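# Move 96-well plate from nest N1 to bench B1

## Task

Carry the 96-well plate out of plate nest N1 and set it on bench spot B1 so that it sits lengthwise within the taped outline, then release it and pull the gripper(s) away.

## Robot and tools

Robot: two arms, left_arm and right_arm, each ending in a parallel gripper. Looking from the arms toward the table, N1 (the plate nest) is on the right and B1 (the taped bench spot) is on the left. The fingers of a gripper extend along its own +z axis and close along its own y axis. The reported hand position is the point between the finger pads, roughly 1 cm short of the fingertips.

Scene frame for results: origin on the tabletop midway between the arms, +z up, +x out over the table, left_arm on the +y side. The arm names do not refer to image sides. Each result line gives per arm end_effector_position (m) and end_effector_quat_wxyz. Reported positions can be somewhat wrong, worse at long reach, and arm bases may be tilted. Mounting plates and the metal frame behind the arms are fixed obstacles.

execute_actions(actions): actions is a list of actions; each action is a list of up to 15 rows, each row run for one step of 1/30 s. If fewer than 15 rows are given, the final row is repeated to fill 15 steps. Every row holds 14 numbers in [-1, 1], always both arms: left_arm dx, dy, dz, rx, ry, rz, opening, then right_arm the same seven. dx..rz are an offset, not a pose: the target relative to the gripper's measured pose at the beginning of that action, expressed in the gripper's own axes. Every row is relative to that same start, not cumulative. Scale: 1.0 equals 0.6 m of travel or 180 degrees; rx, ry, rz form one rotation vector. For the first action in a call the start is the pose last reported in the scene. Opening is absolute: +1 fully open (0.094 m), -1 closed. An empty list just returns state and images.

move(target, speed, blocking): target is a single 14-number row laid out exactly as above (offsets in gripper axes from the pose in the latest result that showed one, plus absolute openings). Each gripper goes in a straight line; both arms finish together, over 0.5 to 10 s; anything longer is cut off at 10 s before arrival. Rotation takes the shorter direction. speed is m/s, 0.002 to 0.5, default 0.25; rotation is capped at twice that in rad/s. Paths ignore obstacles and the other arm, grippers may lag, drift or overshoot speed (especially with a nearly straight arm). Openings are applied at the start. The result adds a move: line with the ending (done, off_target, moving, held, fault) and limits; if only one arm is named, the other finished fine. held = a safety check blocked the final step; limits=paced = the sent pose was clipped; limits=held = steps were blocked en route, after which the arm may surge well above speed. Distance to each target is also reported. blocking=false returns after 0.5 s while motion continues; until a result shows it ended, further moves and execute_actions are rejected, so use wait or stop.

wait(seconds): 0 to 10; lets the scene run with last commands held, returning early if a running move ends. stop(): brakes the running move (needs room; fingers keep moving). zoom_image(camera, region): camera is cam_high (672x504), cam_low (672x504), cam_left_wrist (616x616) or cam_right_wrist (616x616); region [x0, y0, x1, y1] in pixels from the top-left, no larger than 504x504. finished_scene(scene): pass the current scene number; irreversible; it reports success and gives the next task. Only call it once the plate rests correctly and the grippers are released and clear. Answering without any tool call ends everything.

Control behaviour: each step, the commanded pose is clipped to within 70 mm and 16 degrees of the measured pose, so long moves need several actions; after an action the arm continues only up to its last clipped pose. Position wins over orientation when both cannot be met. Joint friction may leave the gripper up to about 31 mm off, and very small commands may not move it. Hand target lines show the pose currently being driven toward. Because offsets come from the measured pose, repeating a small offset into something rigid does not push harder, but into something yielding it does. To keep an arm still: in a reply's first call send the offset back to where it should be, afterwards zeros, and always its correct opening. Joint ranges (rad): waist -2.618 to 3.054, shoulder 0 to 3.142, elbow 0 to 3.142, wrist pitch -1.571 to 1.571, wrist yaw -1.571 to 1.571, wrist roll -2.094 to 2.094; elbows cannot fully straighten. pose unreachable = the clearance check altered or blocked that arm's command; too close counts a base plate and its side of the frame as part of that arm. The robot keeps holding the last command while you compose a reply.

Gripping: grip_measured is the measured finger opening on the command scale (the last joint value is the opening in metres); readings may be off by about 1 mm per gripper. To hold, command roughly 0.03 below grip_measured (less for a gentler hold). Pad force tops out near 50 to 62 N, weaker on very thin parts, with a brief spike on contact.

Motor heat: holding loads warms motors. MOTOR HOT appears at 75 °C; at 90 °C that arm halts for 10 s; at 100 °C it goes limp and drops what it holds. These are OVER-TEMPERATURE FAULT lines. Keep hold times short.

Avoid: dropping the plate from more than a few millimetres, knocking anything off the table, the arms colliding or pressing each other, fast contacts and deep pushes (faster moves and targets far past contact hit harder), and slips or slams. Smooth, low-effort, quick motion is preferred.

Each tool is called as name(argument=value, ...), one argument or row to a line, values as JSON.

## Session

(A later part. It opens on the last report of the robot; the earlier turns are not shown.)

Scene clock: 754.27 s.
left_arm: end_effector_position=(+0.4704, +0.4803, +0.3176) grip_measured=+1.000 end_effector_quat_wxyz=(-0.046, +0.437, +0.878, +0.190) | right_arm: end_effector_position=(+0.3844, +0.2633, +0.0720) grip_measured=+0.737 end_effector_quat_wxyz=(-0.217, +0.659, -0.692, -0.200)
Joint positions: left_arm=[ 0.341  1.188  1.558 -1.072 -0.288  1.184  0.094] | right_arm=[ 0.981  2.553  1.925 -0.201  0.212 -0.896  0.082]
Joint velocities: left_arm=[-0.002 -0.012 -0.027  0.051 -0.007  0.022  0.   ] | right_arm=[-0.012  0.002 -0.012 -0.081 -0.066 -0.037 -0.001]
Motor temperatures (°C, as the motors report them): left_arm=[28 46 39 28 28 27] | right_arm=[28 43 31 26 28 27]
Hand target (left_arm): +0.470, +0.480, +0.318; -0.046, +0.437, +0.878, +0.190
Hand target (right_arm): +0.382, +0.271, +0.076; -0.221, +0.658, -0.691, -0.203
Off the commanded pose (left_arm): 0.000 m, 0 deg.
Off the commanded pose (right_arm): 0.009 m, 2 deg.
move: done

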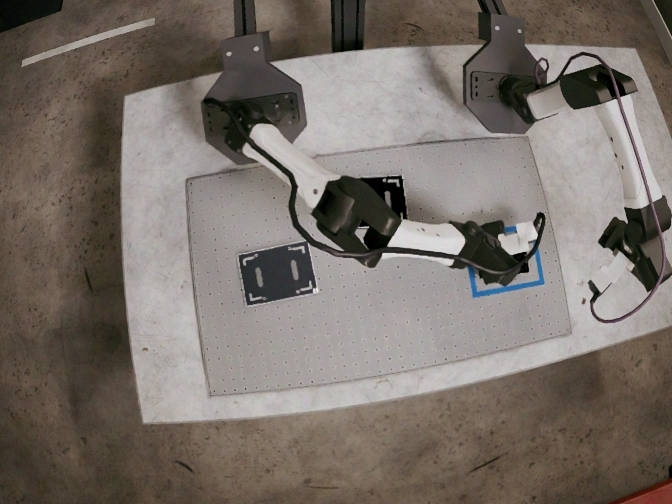

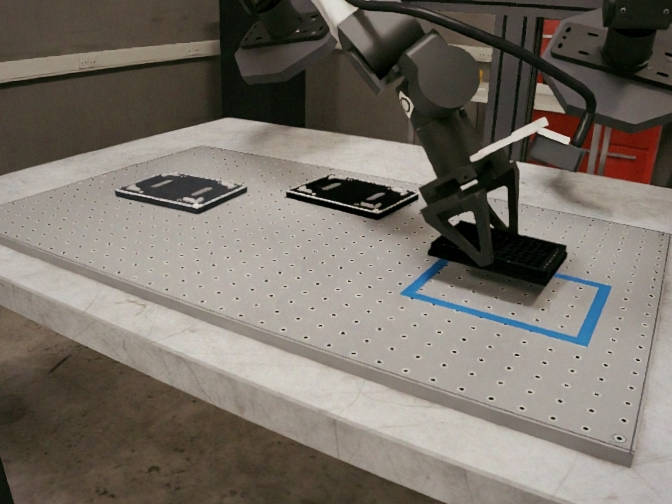

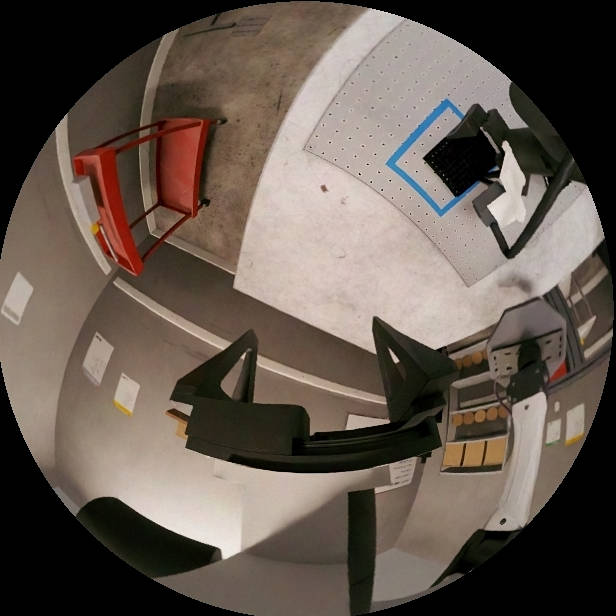

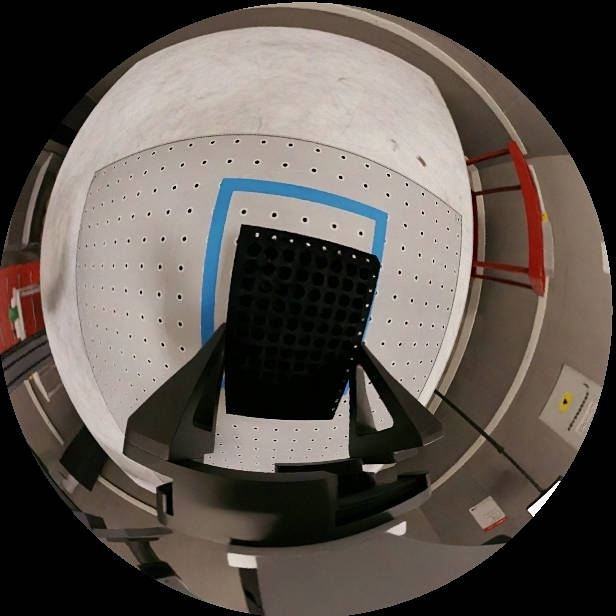

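zoom_image(
  camera="cam_low",
  region=[380, 170, 630, 360],
)

zoom_image(
  camera="cam_right_wrist",
  region=[150, 150, 450, 450],
)

zoom_image(
  camera="cam_high",
  region=[440, 200, 570, 310],
)

Region (380, 170, 630, 360) of cam_low's 672x504 image, scaled by 2.016, with more detail than that image has; it fills the top 383 rows of this view, and the rest is white.

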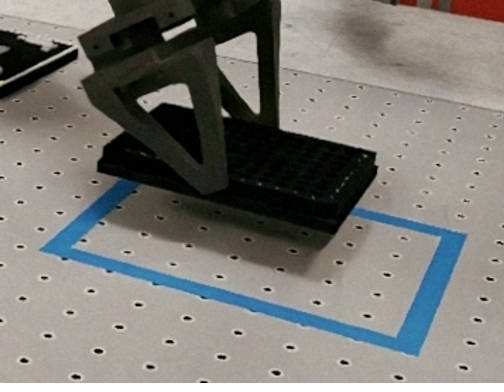

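Region (150, 150, 450, 450) of cam_right_wrist's 616x616 image, scaled by 1.680, with more detail than that image has.

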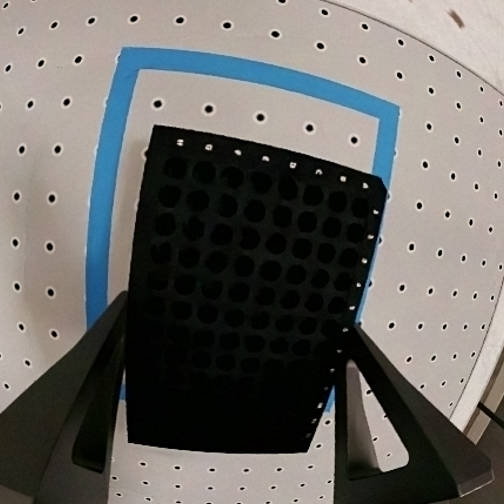

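Region (440, 200, 570, 310) of cam_high's 672x504 image, scaled by 3.877, with more detail than that image has; it fills the top 426 rows of this view, and the rest is white.

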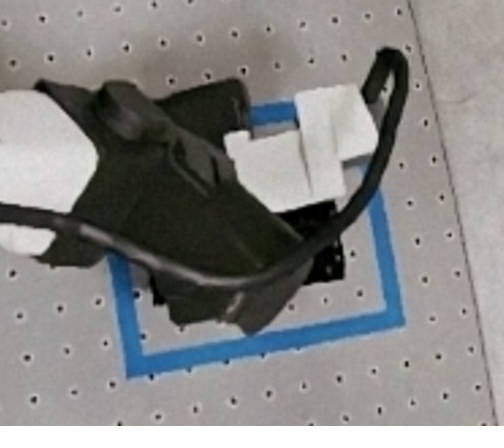

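execute_actions(
  actions=[],
)

Scene clock: 775.10 s.
left_arm: end_effector_position=(+0.4704, +0.4803, +0.3176) grip_measured=+1.000 end_effector_quat_wxyz=(-0.046, +0.437, +0.878, +0.190) | right_arm: end_effector_position=(+0.3840, +0.2631, +0.0718) grip_measured=+0.737 end_effector_quat_wxyz=(-0.216, +0.659, -0.692, -0.200)
Joint positions: left_arm=[ 0.341  1.188  1.558 -1.072 -0.288  1.184  0.094] | right_arm=[ 0.981  2.553  1.925 -0.203  0.212 -0.896  0.082]
Joint velocities: left_arm=[ 0.007 -0.002  0.002 -0.125 -0.051 -0.022  0.   ] | right_arm=[-0.007  0.032  0.007 -0.022 -0.022 -0.022  0.   ]
Motor temperatures (°C, as the motors report them): left_arm=[28 47 39 28 28 27] | right_arm=[32 46 33 27 27 27]
Hand target (left_arm): +0.470, +0.480, +0.318; -0.046, +0.437, +0.878, +0.190
Hand target (right_arm): +0.382, +0.271, +0.076; -0.221, +0.658, -0.691, -0.203
Off the commanded pose (left_arm): 0.000 m, 0 deg.
Off the commanded pose (right_arm): 0.009 m, 2 deg.

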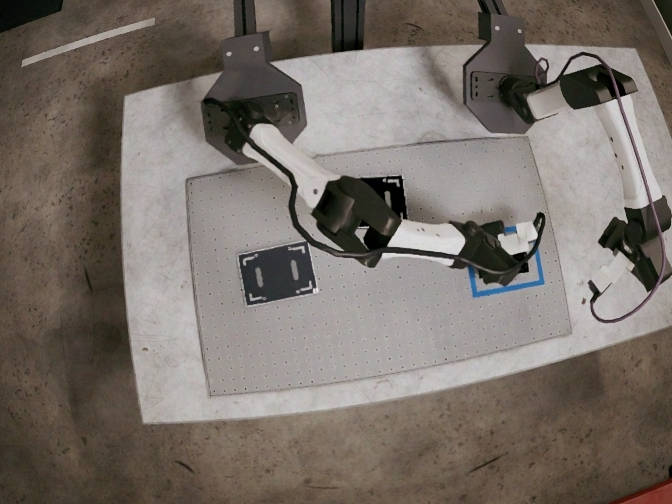

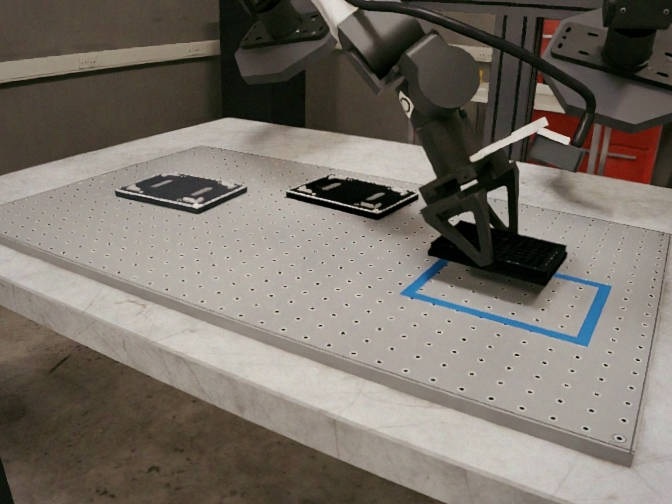

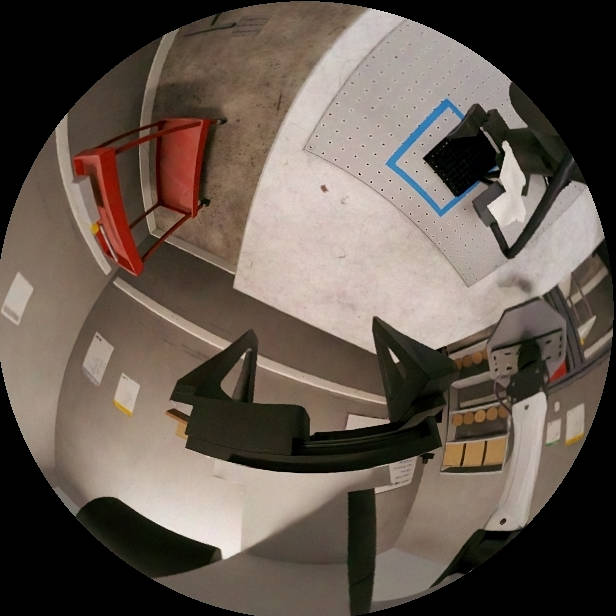

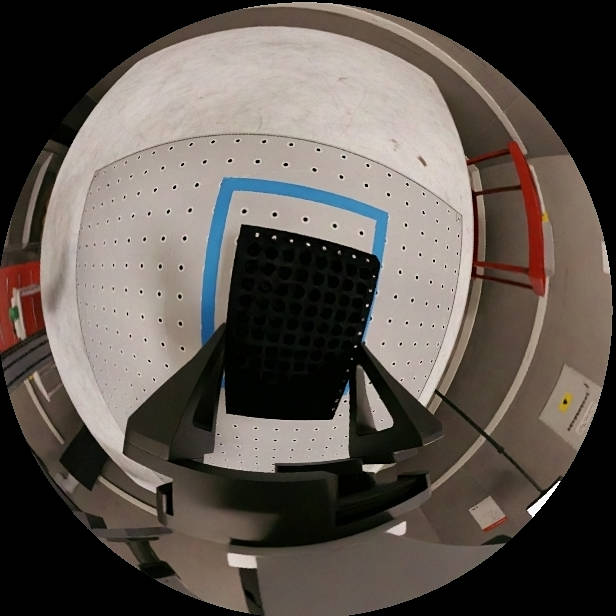

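move(
  target=[0,0,0,0,0,0,1,-0.0030,0.0073,0.0503,-0.0040,0.0032,-0.0011,0.695],
  speed=0.05,
)

zoom_image(
  camera="cam_low",
  region=[380, 170, 630, 360],
)

Scene clock: 825.93 s.
left_arm: end_effector_position=(+0.4704, +0.4803, +0.3176) grip_measured=+1.000 end_effector_quat_wxyz=(-0.046, +0.437, +0.878, +0.190) | right_arm: end_effector_position=(+0.3761, +0.2801, +0.0486) grip_measured=+0.737 end_effector_quat_wxyz=(-0.206, +0.664, -0.690, -0.201)
Joint positions: left_arm=[ 0.341  1.188  1.558 -1.072 -0.288  1.184  0.094] | right_arm=[ 0.981  2.677  2.076 -0.253  0.212 -0.896  0.082]
Joint velocities: left_arm=[-0.022 -0.002 -0.017 -0.095  0.081  0.007  0.   ] | right_arm=[-0.007  0.002  0.032 -0.066  0.037 -0.066  0.   ]
Motor temperatures (°C, as the motors report them): left_arm=[28 47 39 28 28 27] | right_arm=[36 48 35 27 27 27]
Hand target (left_arm): +0.470, +0.480, +0.318; -0.046, +0.437, +0.878, +0.190
Hand target (right_arm): +0.381, +0.281, +0.048; -0.209, +0.662, -0.691, -0.201
Off the commanded pose (left_arm): 0.000 m, 0 deg.
Off the commanded pose (right_arm): 0.005 m, 0 deg.
move: done

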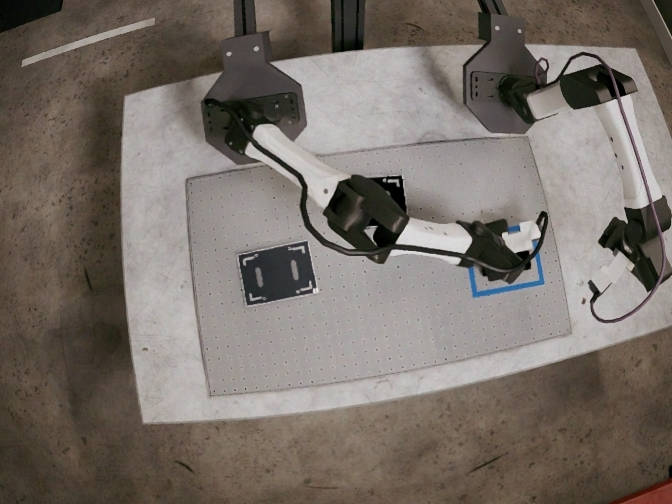

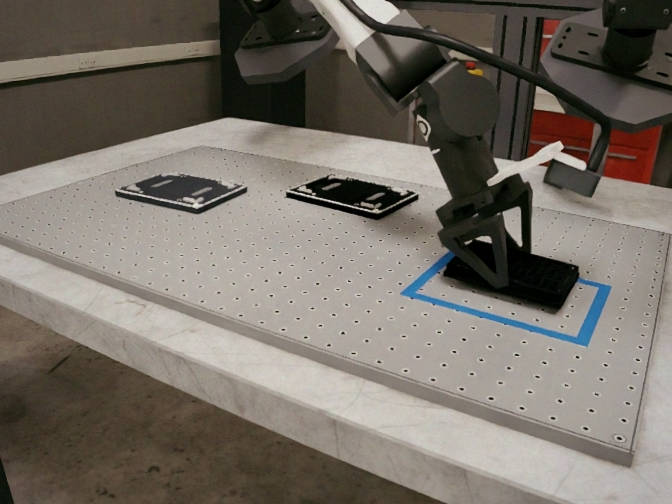

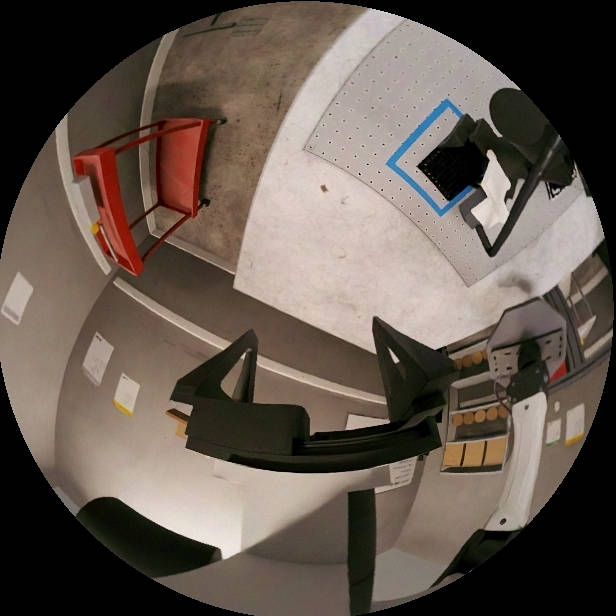

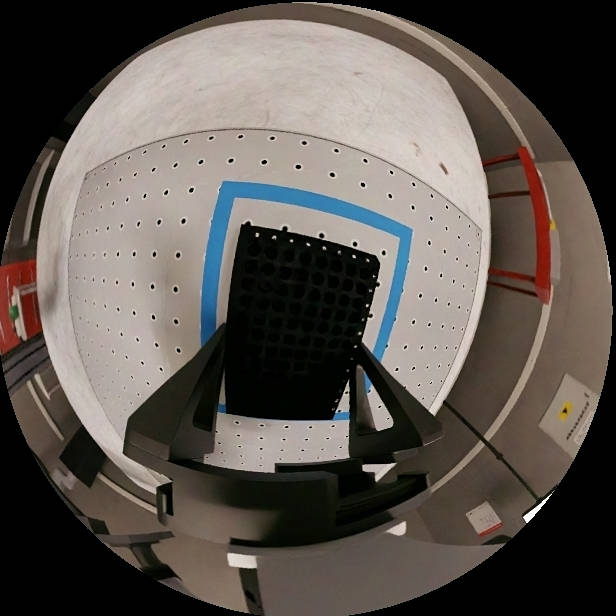

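Region (380, 170, 630, 360) of cam_low's 672x504 image, scaled by 2.016, with more detail than that image has; it fills the top 383 rows of this view, and the rest is white.

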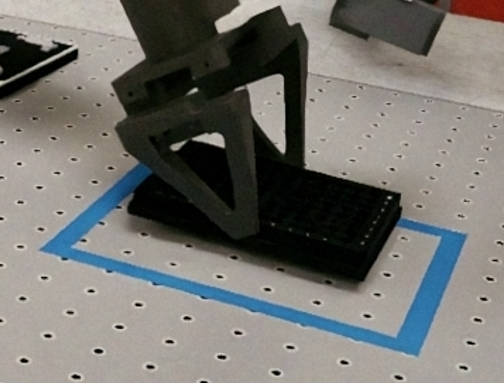

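zoom_image(
  camera="cam_right_wrist",
  region=[170, 160, 450, 440],
)

zoom_image(
  camera="cam_left_wrist",
  region=[370, 80, 530, 240],
)

zoom_image(
  camera="cam_high",
  region=[450, 205, 560, 305],
)

Region (170, 160, 450, 440) of cam_right_wrist's 616x616 image, scaled by 1.800, with more detail than that image has.

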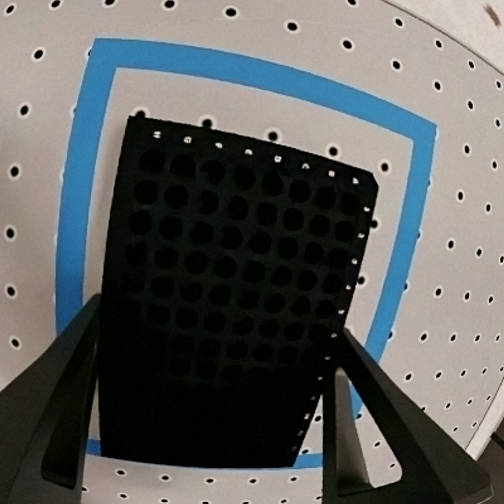

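Region (370, 80, 530, 240) of cam_left_wrist's 616x616 image, scaled by 3.150, with more detail than that image has.

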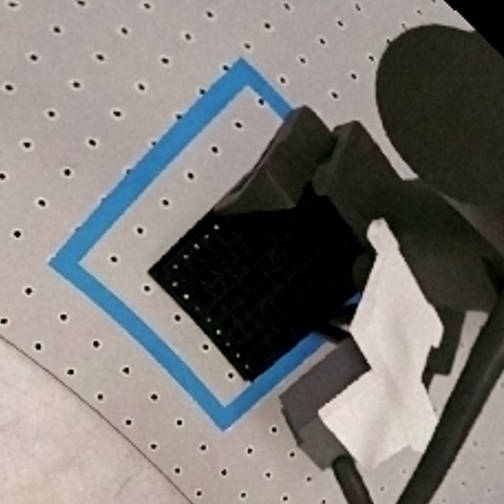

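Region (450, 205, 560, 305) of cam_high's 672x504 image, scaled by 4.582, with more detail than that image has; it fills the top 458 rows of this view, and the rest is white.

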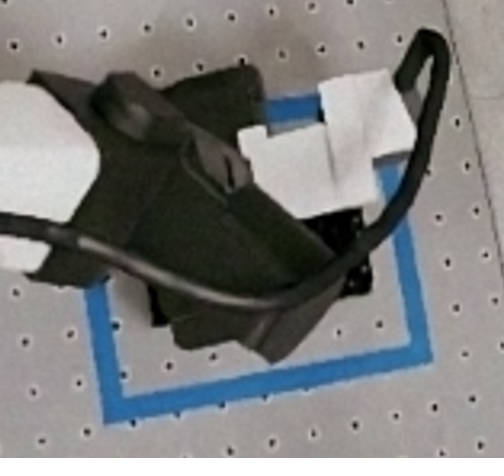

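zoom_image(
  camera="cam_low",
  region=[500, 240, 620, 350],
)

zoom_image(
  camera="cam_low",
  region=[395, 225, 515, 315],
)

Region (500, 240, 620, 350) of cam_low's 672x504 image, scaled by 4.200, with more detail than that image has; it fills the top 462 rows of this view, and the rest is white.

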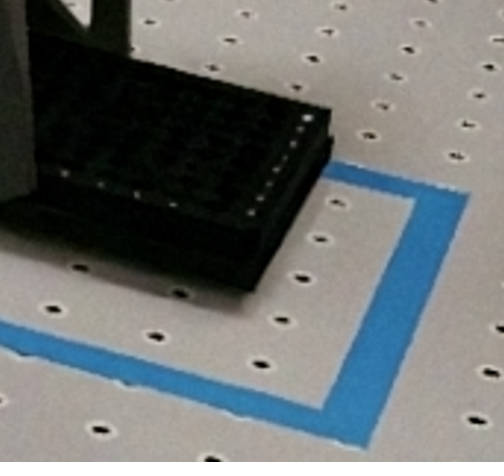

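Region (395, 225, 515, 315) of cam_low's 672x504 image, scaled by 4.200, with more detail than that image has; it fills the top 378 rows of this view, and the rest is white.

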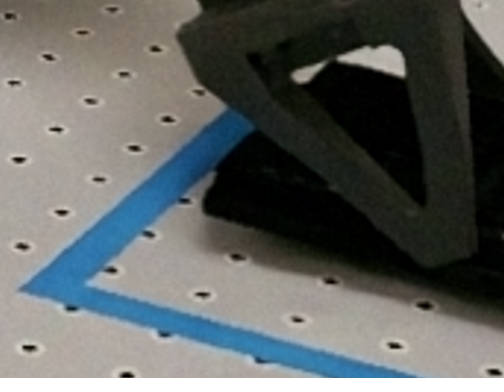

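move(
  target=[0,0,0,0,0,0,1,0.0070,-0.0313,0.0092,-0.0045,-0.0058,-0.0061,0.695],
  speed=0.04,
)

zoom_image(
  camera="cam_low",
  region=[500, 240, 620, 350],
)

zoom_image(
  camera="cam_low",
  region=[395, 225, 515, 315],
)

Scene clock: 947.07 s.
left_arm: end_effector_position=(+0.4704, +0.4803, +0.3176) grip_measured=+1.000 end_effector_quat_wxyz=(-0.046, +0.437, +0.878, +0.190) | right_arm: end_effector_position=(+0.3939, +0.2740, +0.0406) grip_measured=+0.737 end_effector_quat_wxyz=(-0.205, +0.670, -0.684, -0.204)
Joint positions: left_arm=[ 0.341  1.188  1.558 -1.072 -0.288  1.184  0.094] | right_arm=[ 0.945  2.701  2.153 -0.306  0.181 -0.937  0.082]
Joint velocities: left_arm=[-0.012  0.007 -0.002  0.051  0.022  0.007  0.   ] | right_arm=[ 0.007 -0.012  0.002 -0.007 -0.037 -0.066  0.   ]
Motor temperatures (°C, as the motors report them): left_arm=[28 48 40 28 28 27] | right_arm=[38 53 38 28 27 27]
Hand target (left_arm): +0.470, +0.480, +0.318; -0.046, +0.437, +0.878, +0.190
Hand target (right_arm): +0.395, +0.278, +0.042; -0.210, +0.670, -0.681, -0.210
Off the commanded pose (left_arm): 0.000 m, 0 deg.
Off the commanded pose (right_arm): 0.005 m, 1 deg.
move: done

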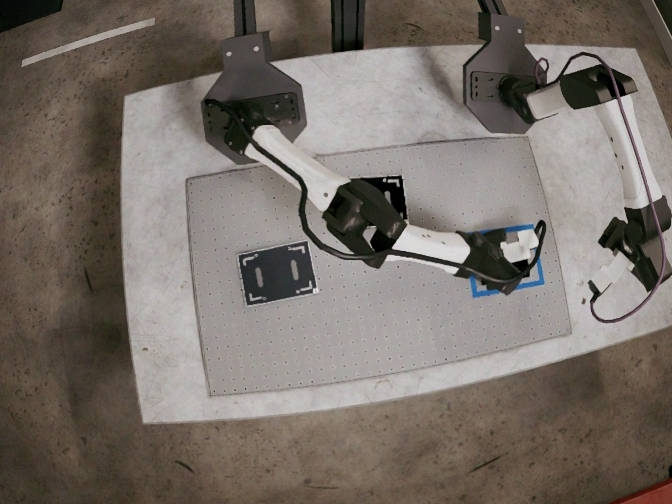

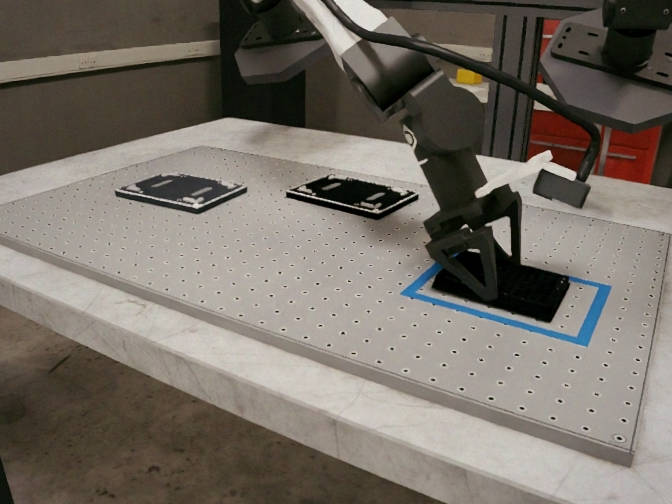

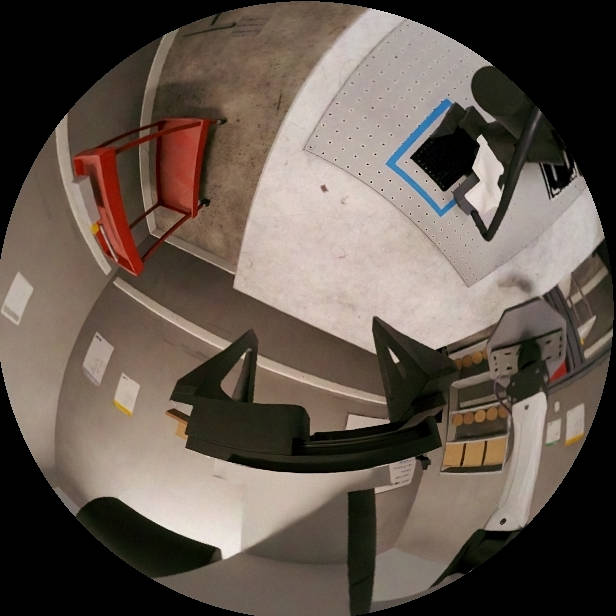

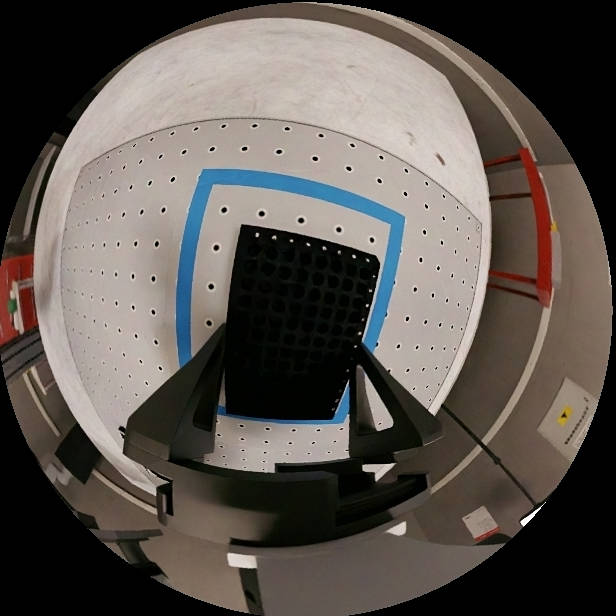

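Region (500, 240, 620, 350) of cam_low's 672x504 image, scaled by 4.200, with more detail than that image has; it fills the top 462 rows of this view, and the rest is white.

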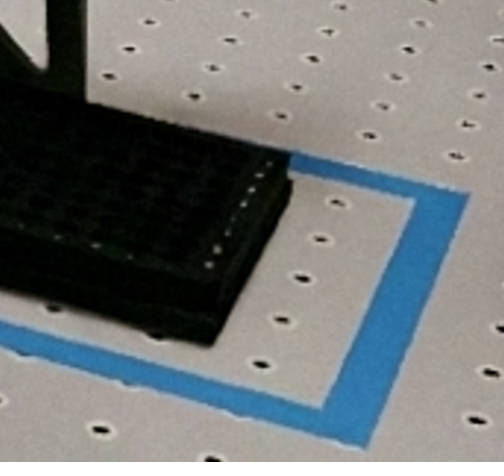

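Region (395, 225, 515, 315) of cam_low's 672x504 image, scaled by 4.200, with more detail than that image has; it fills the top 378 rows of this view, and the rest is white.

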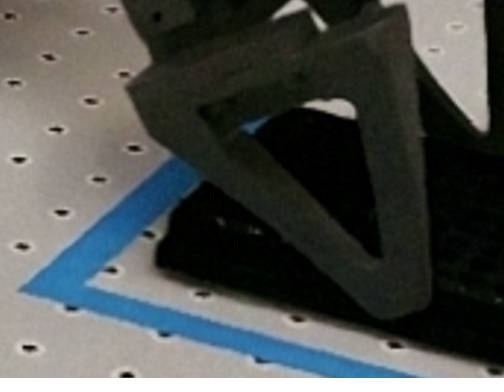

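move(
  target=[0,0,0,0,0,0,1,0.0053,0.0145,0.0222,0.0013,-0.0009,0.0003,0.695],
  speed=0.025,
)

zoom_image(
  camera="cam_low",
  region=[500, 240, 620, 350],
)

zoom_image(
  camera="cam_low",
  region=[395, 225, 515, 315],
)

Scene clock: 998.33 s.
left_arm: end_effector_position=(+0.4704, +0.4803, +0.3176) grip_measured=+1.000 end_effector_quat_wxyz=(-0.046, +0.437, +0.878, +0.190) | right_arm: end_effector_position=(+0.3927, +0.2777, +0.0364) grip_measured=+0.737 end_effector_quat_wxyz=(-0.213, +0.667, -0.685, -0.204)
Joint positions: left_arm=[ 0.341  1.188  1.558 -1.072 -0.288  1.184  0.094] | right_arm=[ 0.945  2.716  2.153 -0.276  0.179 -0.939  0.082]
Joint velocities: left_arm=[-0.027  0.002  0.002  0.007 -0.007 -0.037  0.   ] | right_arm=[-0.017 -0.007  0.002 -0.007  0.022  0.037  0.002]
Motor temperatures (°C, as the motors report them): left_arm=[28 48 40 28 28 27] | right_arm=[39 54 38 28 28 27]
Hand target (left_arm): +0.470, +0.480, +0.318; -0.046, +0.437, +0.878, +0.190
Hand target (right_arm): +0.385, +0.279, +0.028; -0.208, +0.669, -0.685, -0.203
Off the commanded pose (left_arm): 0.000 m, 0 deg.
Off the commanded pose (right_arm): 0.011 m, 1 deg.
move: off_target (right_arm)

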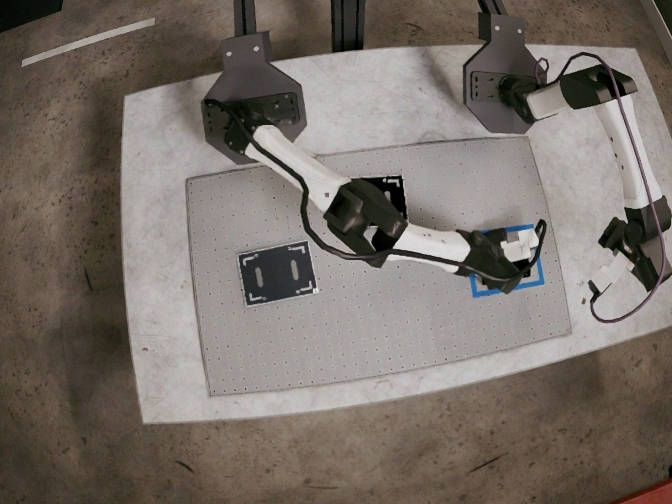

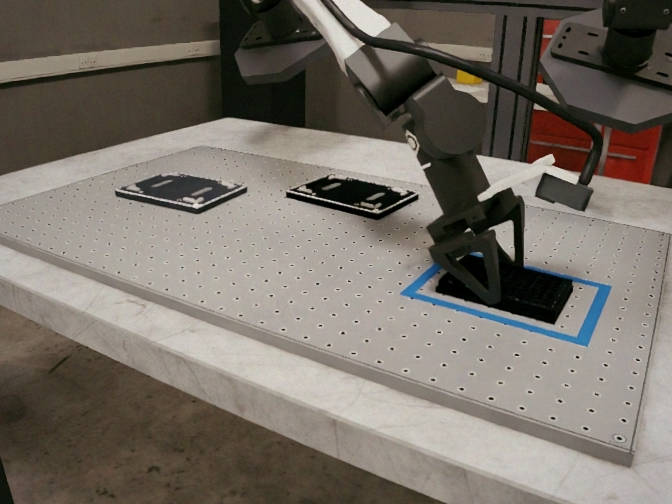

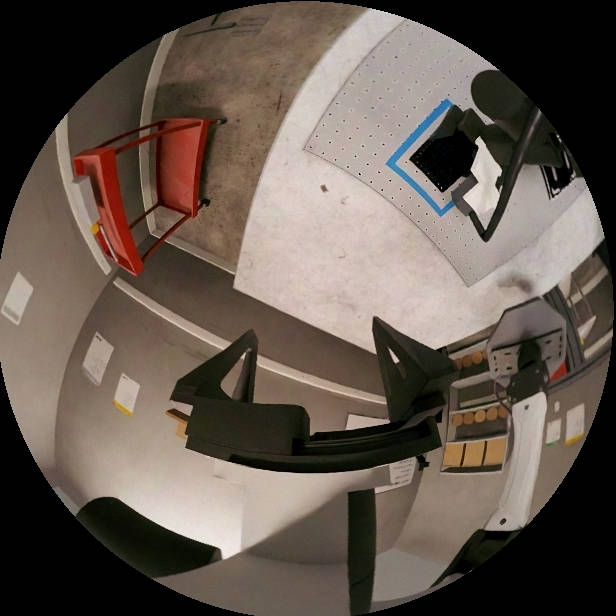

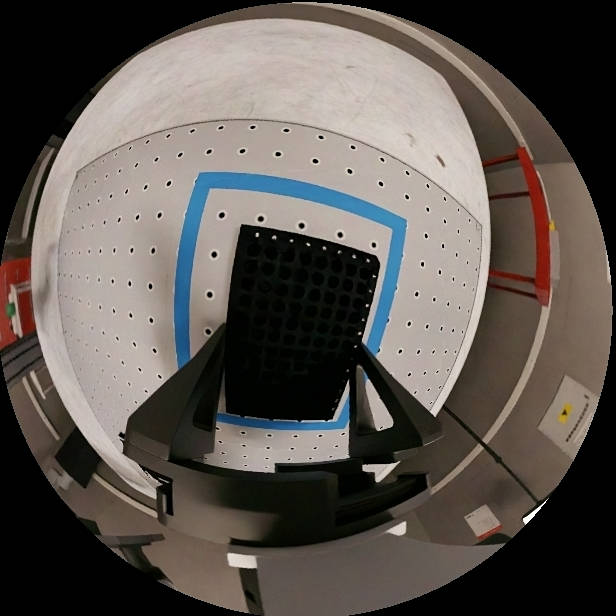

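Region (500, 240, 620, 350) of cam_low's 672x504 image, scaled by 4.200, with more detail than that image has; it fills the top 462 rows of this view, and the rest is white.

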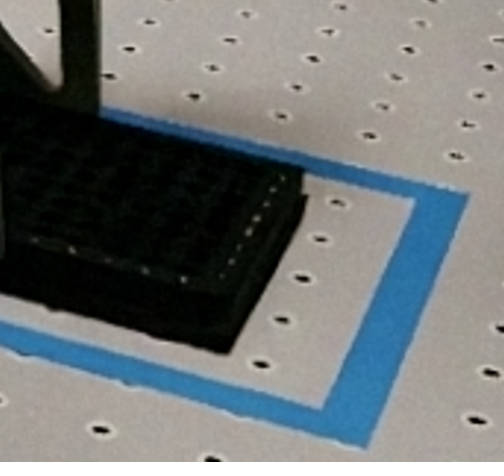

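Region (395, 225, 515, 315) of cam_low's 672x504 image, scaled by 4.200, with more detail than that image has; it fills the top 378 rows of this view, and the rest is white.

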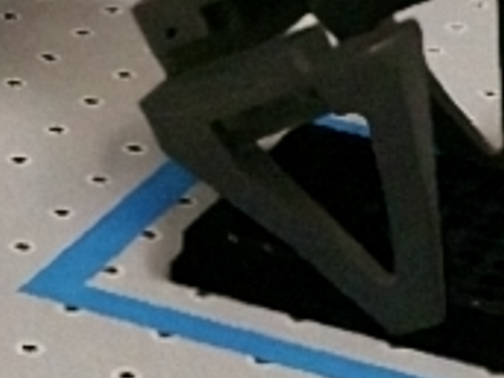

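execute_actions(
  actions=[
    [[0,0,0,0,0,0,1,0,0,0,0,0,0,0.70],[0,0,0,0,0,0,1,0,0,0,0,0,0,0.71],[0,0,0,0,0,0,1,0,0,0,0,0,0,0.72],[0,0,0,0,0,0,1,0,0,0,0,0,0,0.73],[0,0,0,0,0,0,1,0,0,0,0,0,0,0.745],[0,0,0,0,0,0,1,0,0,0,0,0,0,0.76],[0,0,0,0,0,0,1,0,0,0,0,0,0,0.79],[0,0,0,0,0,0,1,0,0,0,0,0,0,0.83],[0,0,0,0,0,0,1,0,0,0,0,0,0,0.87],[0,0,0,0,0,0,1,0,0,0,0,0,0,0.91],[0,0,0,0,0,0,1,0,0,0,0,0,0,0.95],[0,0,0,0,0,0,1,0,0,0,0,0,0,1.0]],
  ],
)

zoom_image(
  camera="cam_right_wrist",
  region=[170, 160, 450, 440],
)

Scene clock: 1032.00 s.
left_arm: end_effector_position=(+0.4704, +0.4803, +0.3176) grip_measured=+1.000 end_effector_quat_wxyz=(-0.046, +0.437, +0.878, +0.190) | right_arm: end_effector_position=(+0.3927, +0.2777, +0.0364) grip_measured=+1.000 end_effector_quat_wxyz=(-0.213, +0.667, -0.685, -0.204)
Joint positions: left_arm=[ 0.341  1.188  1.558 -1.072 -0.288  1.184  0.094] | right_arm=[ 0.945  2.716  2.153 -0.276  0.179 -0.939  0.094]
Joint velocities: left_arm=[-0.007  0.012  0.022 -0.007  0.051 -0.007  0.   ] | right_arm=[-0.012  0.012 -0.007 -0.066 -0.037 -0.051  0.   ]
Motor temperatures (°C, as the motors report them): left_arm=[28 48 40 28 28 27] | right_arm=[40 54 37 28 28 27]
Hand target (left_arm): +0.470, +0.480, +0.318; -0.046, +0.437, +0.878, +0.190
Hand target (right_arm): +0.393, +0.278, +0.036; -0.212, +0.667, -0.685, -0.204
Off the commanded pose (left_arm): 0.000 m, 0 deg.
Off the commanded pose (right_arm): 0.000 m, 0 deg.

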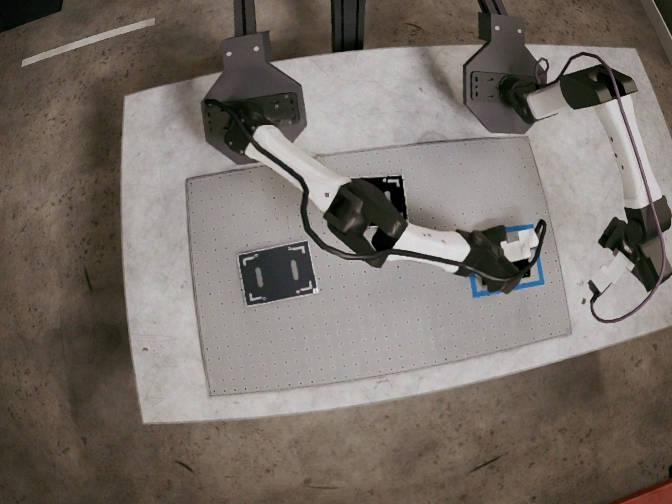

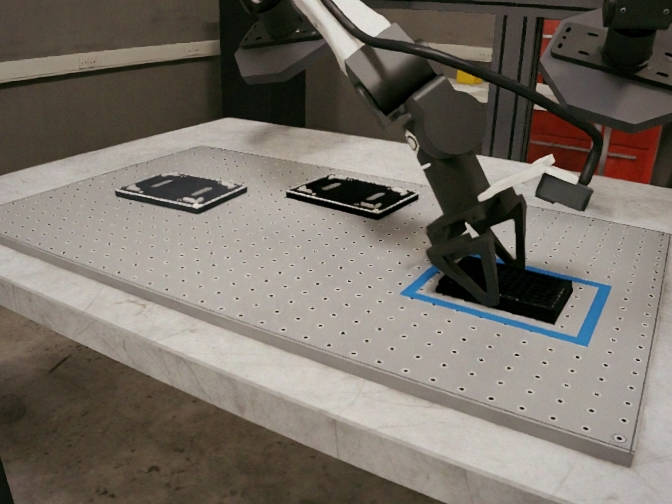

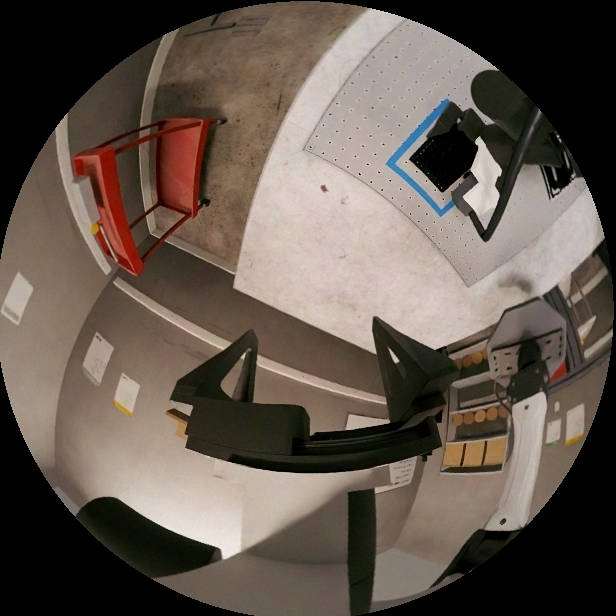

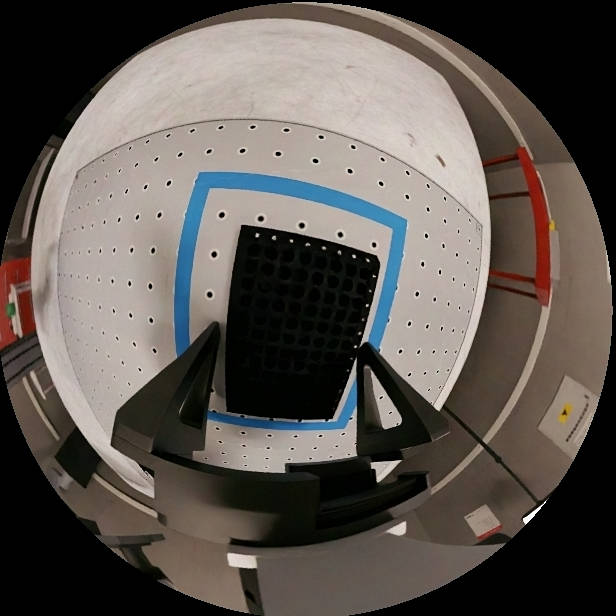

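Region (170, 160, 450, 440) of cam_right_wrist's 616x616 image, scaled by 1.800, with more detail than that image has.

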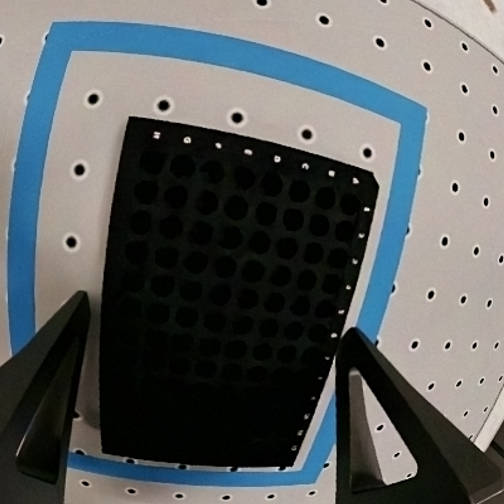

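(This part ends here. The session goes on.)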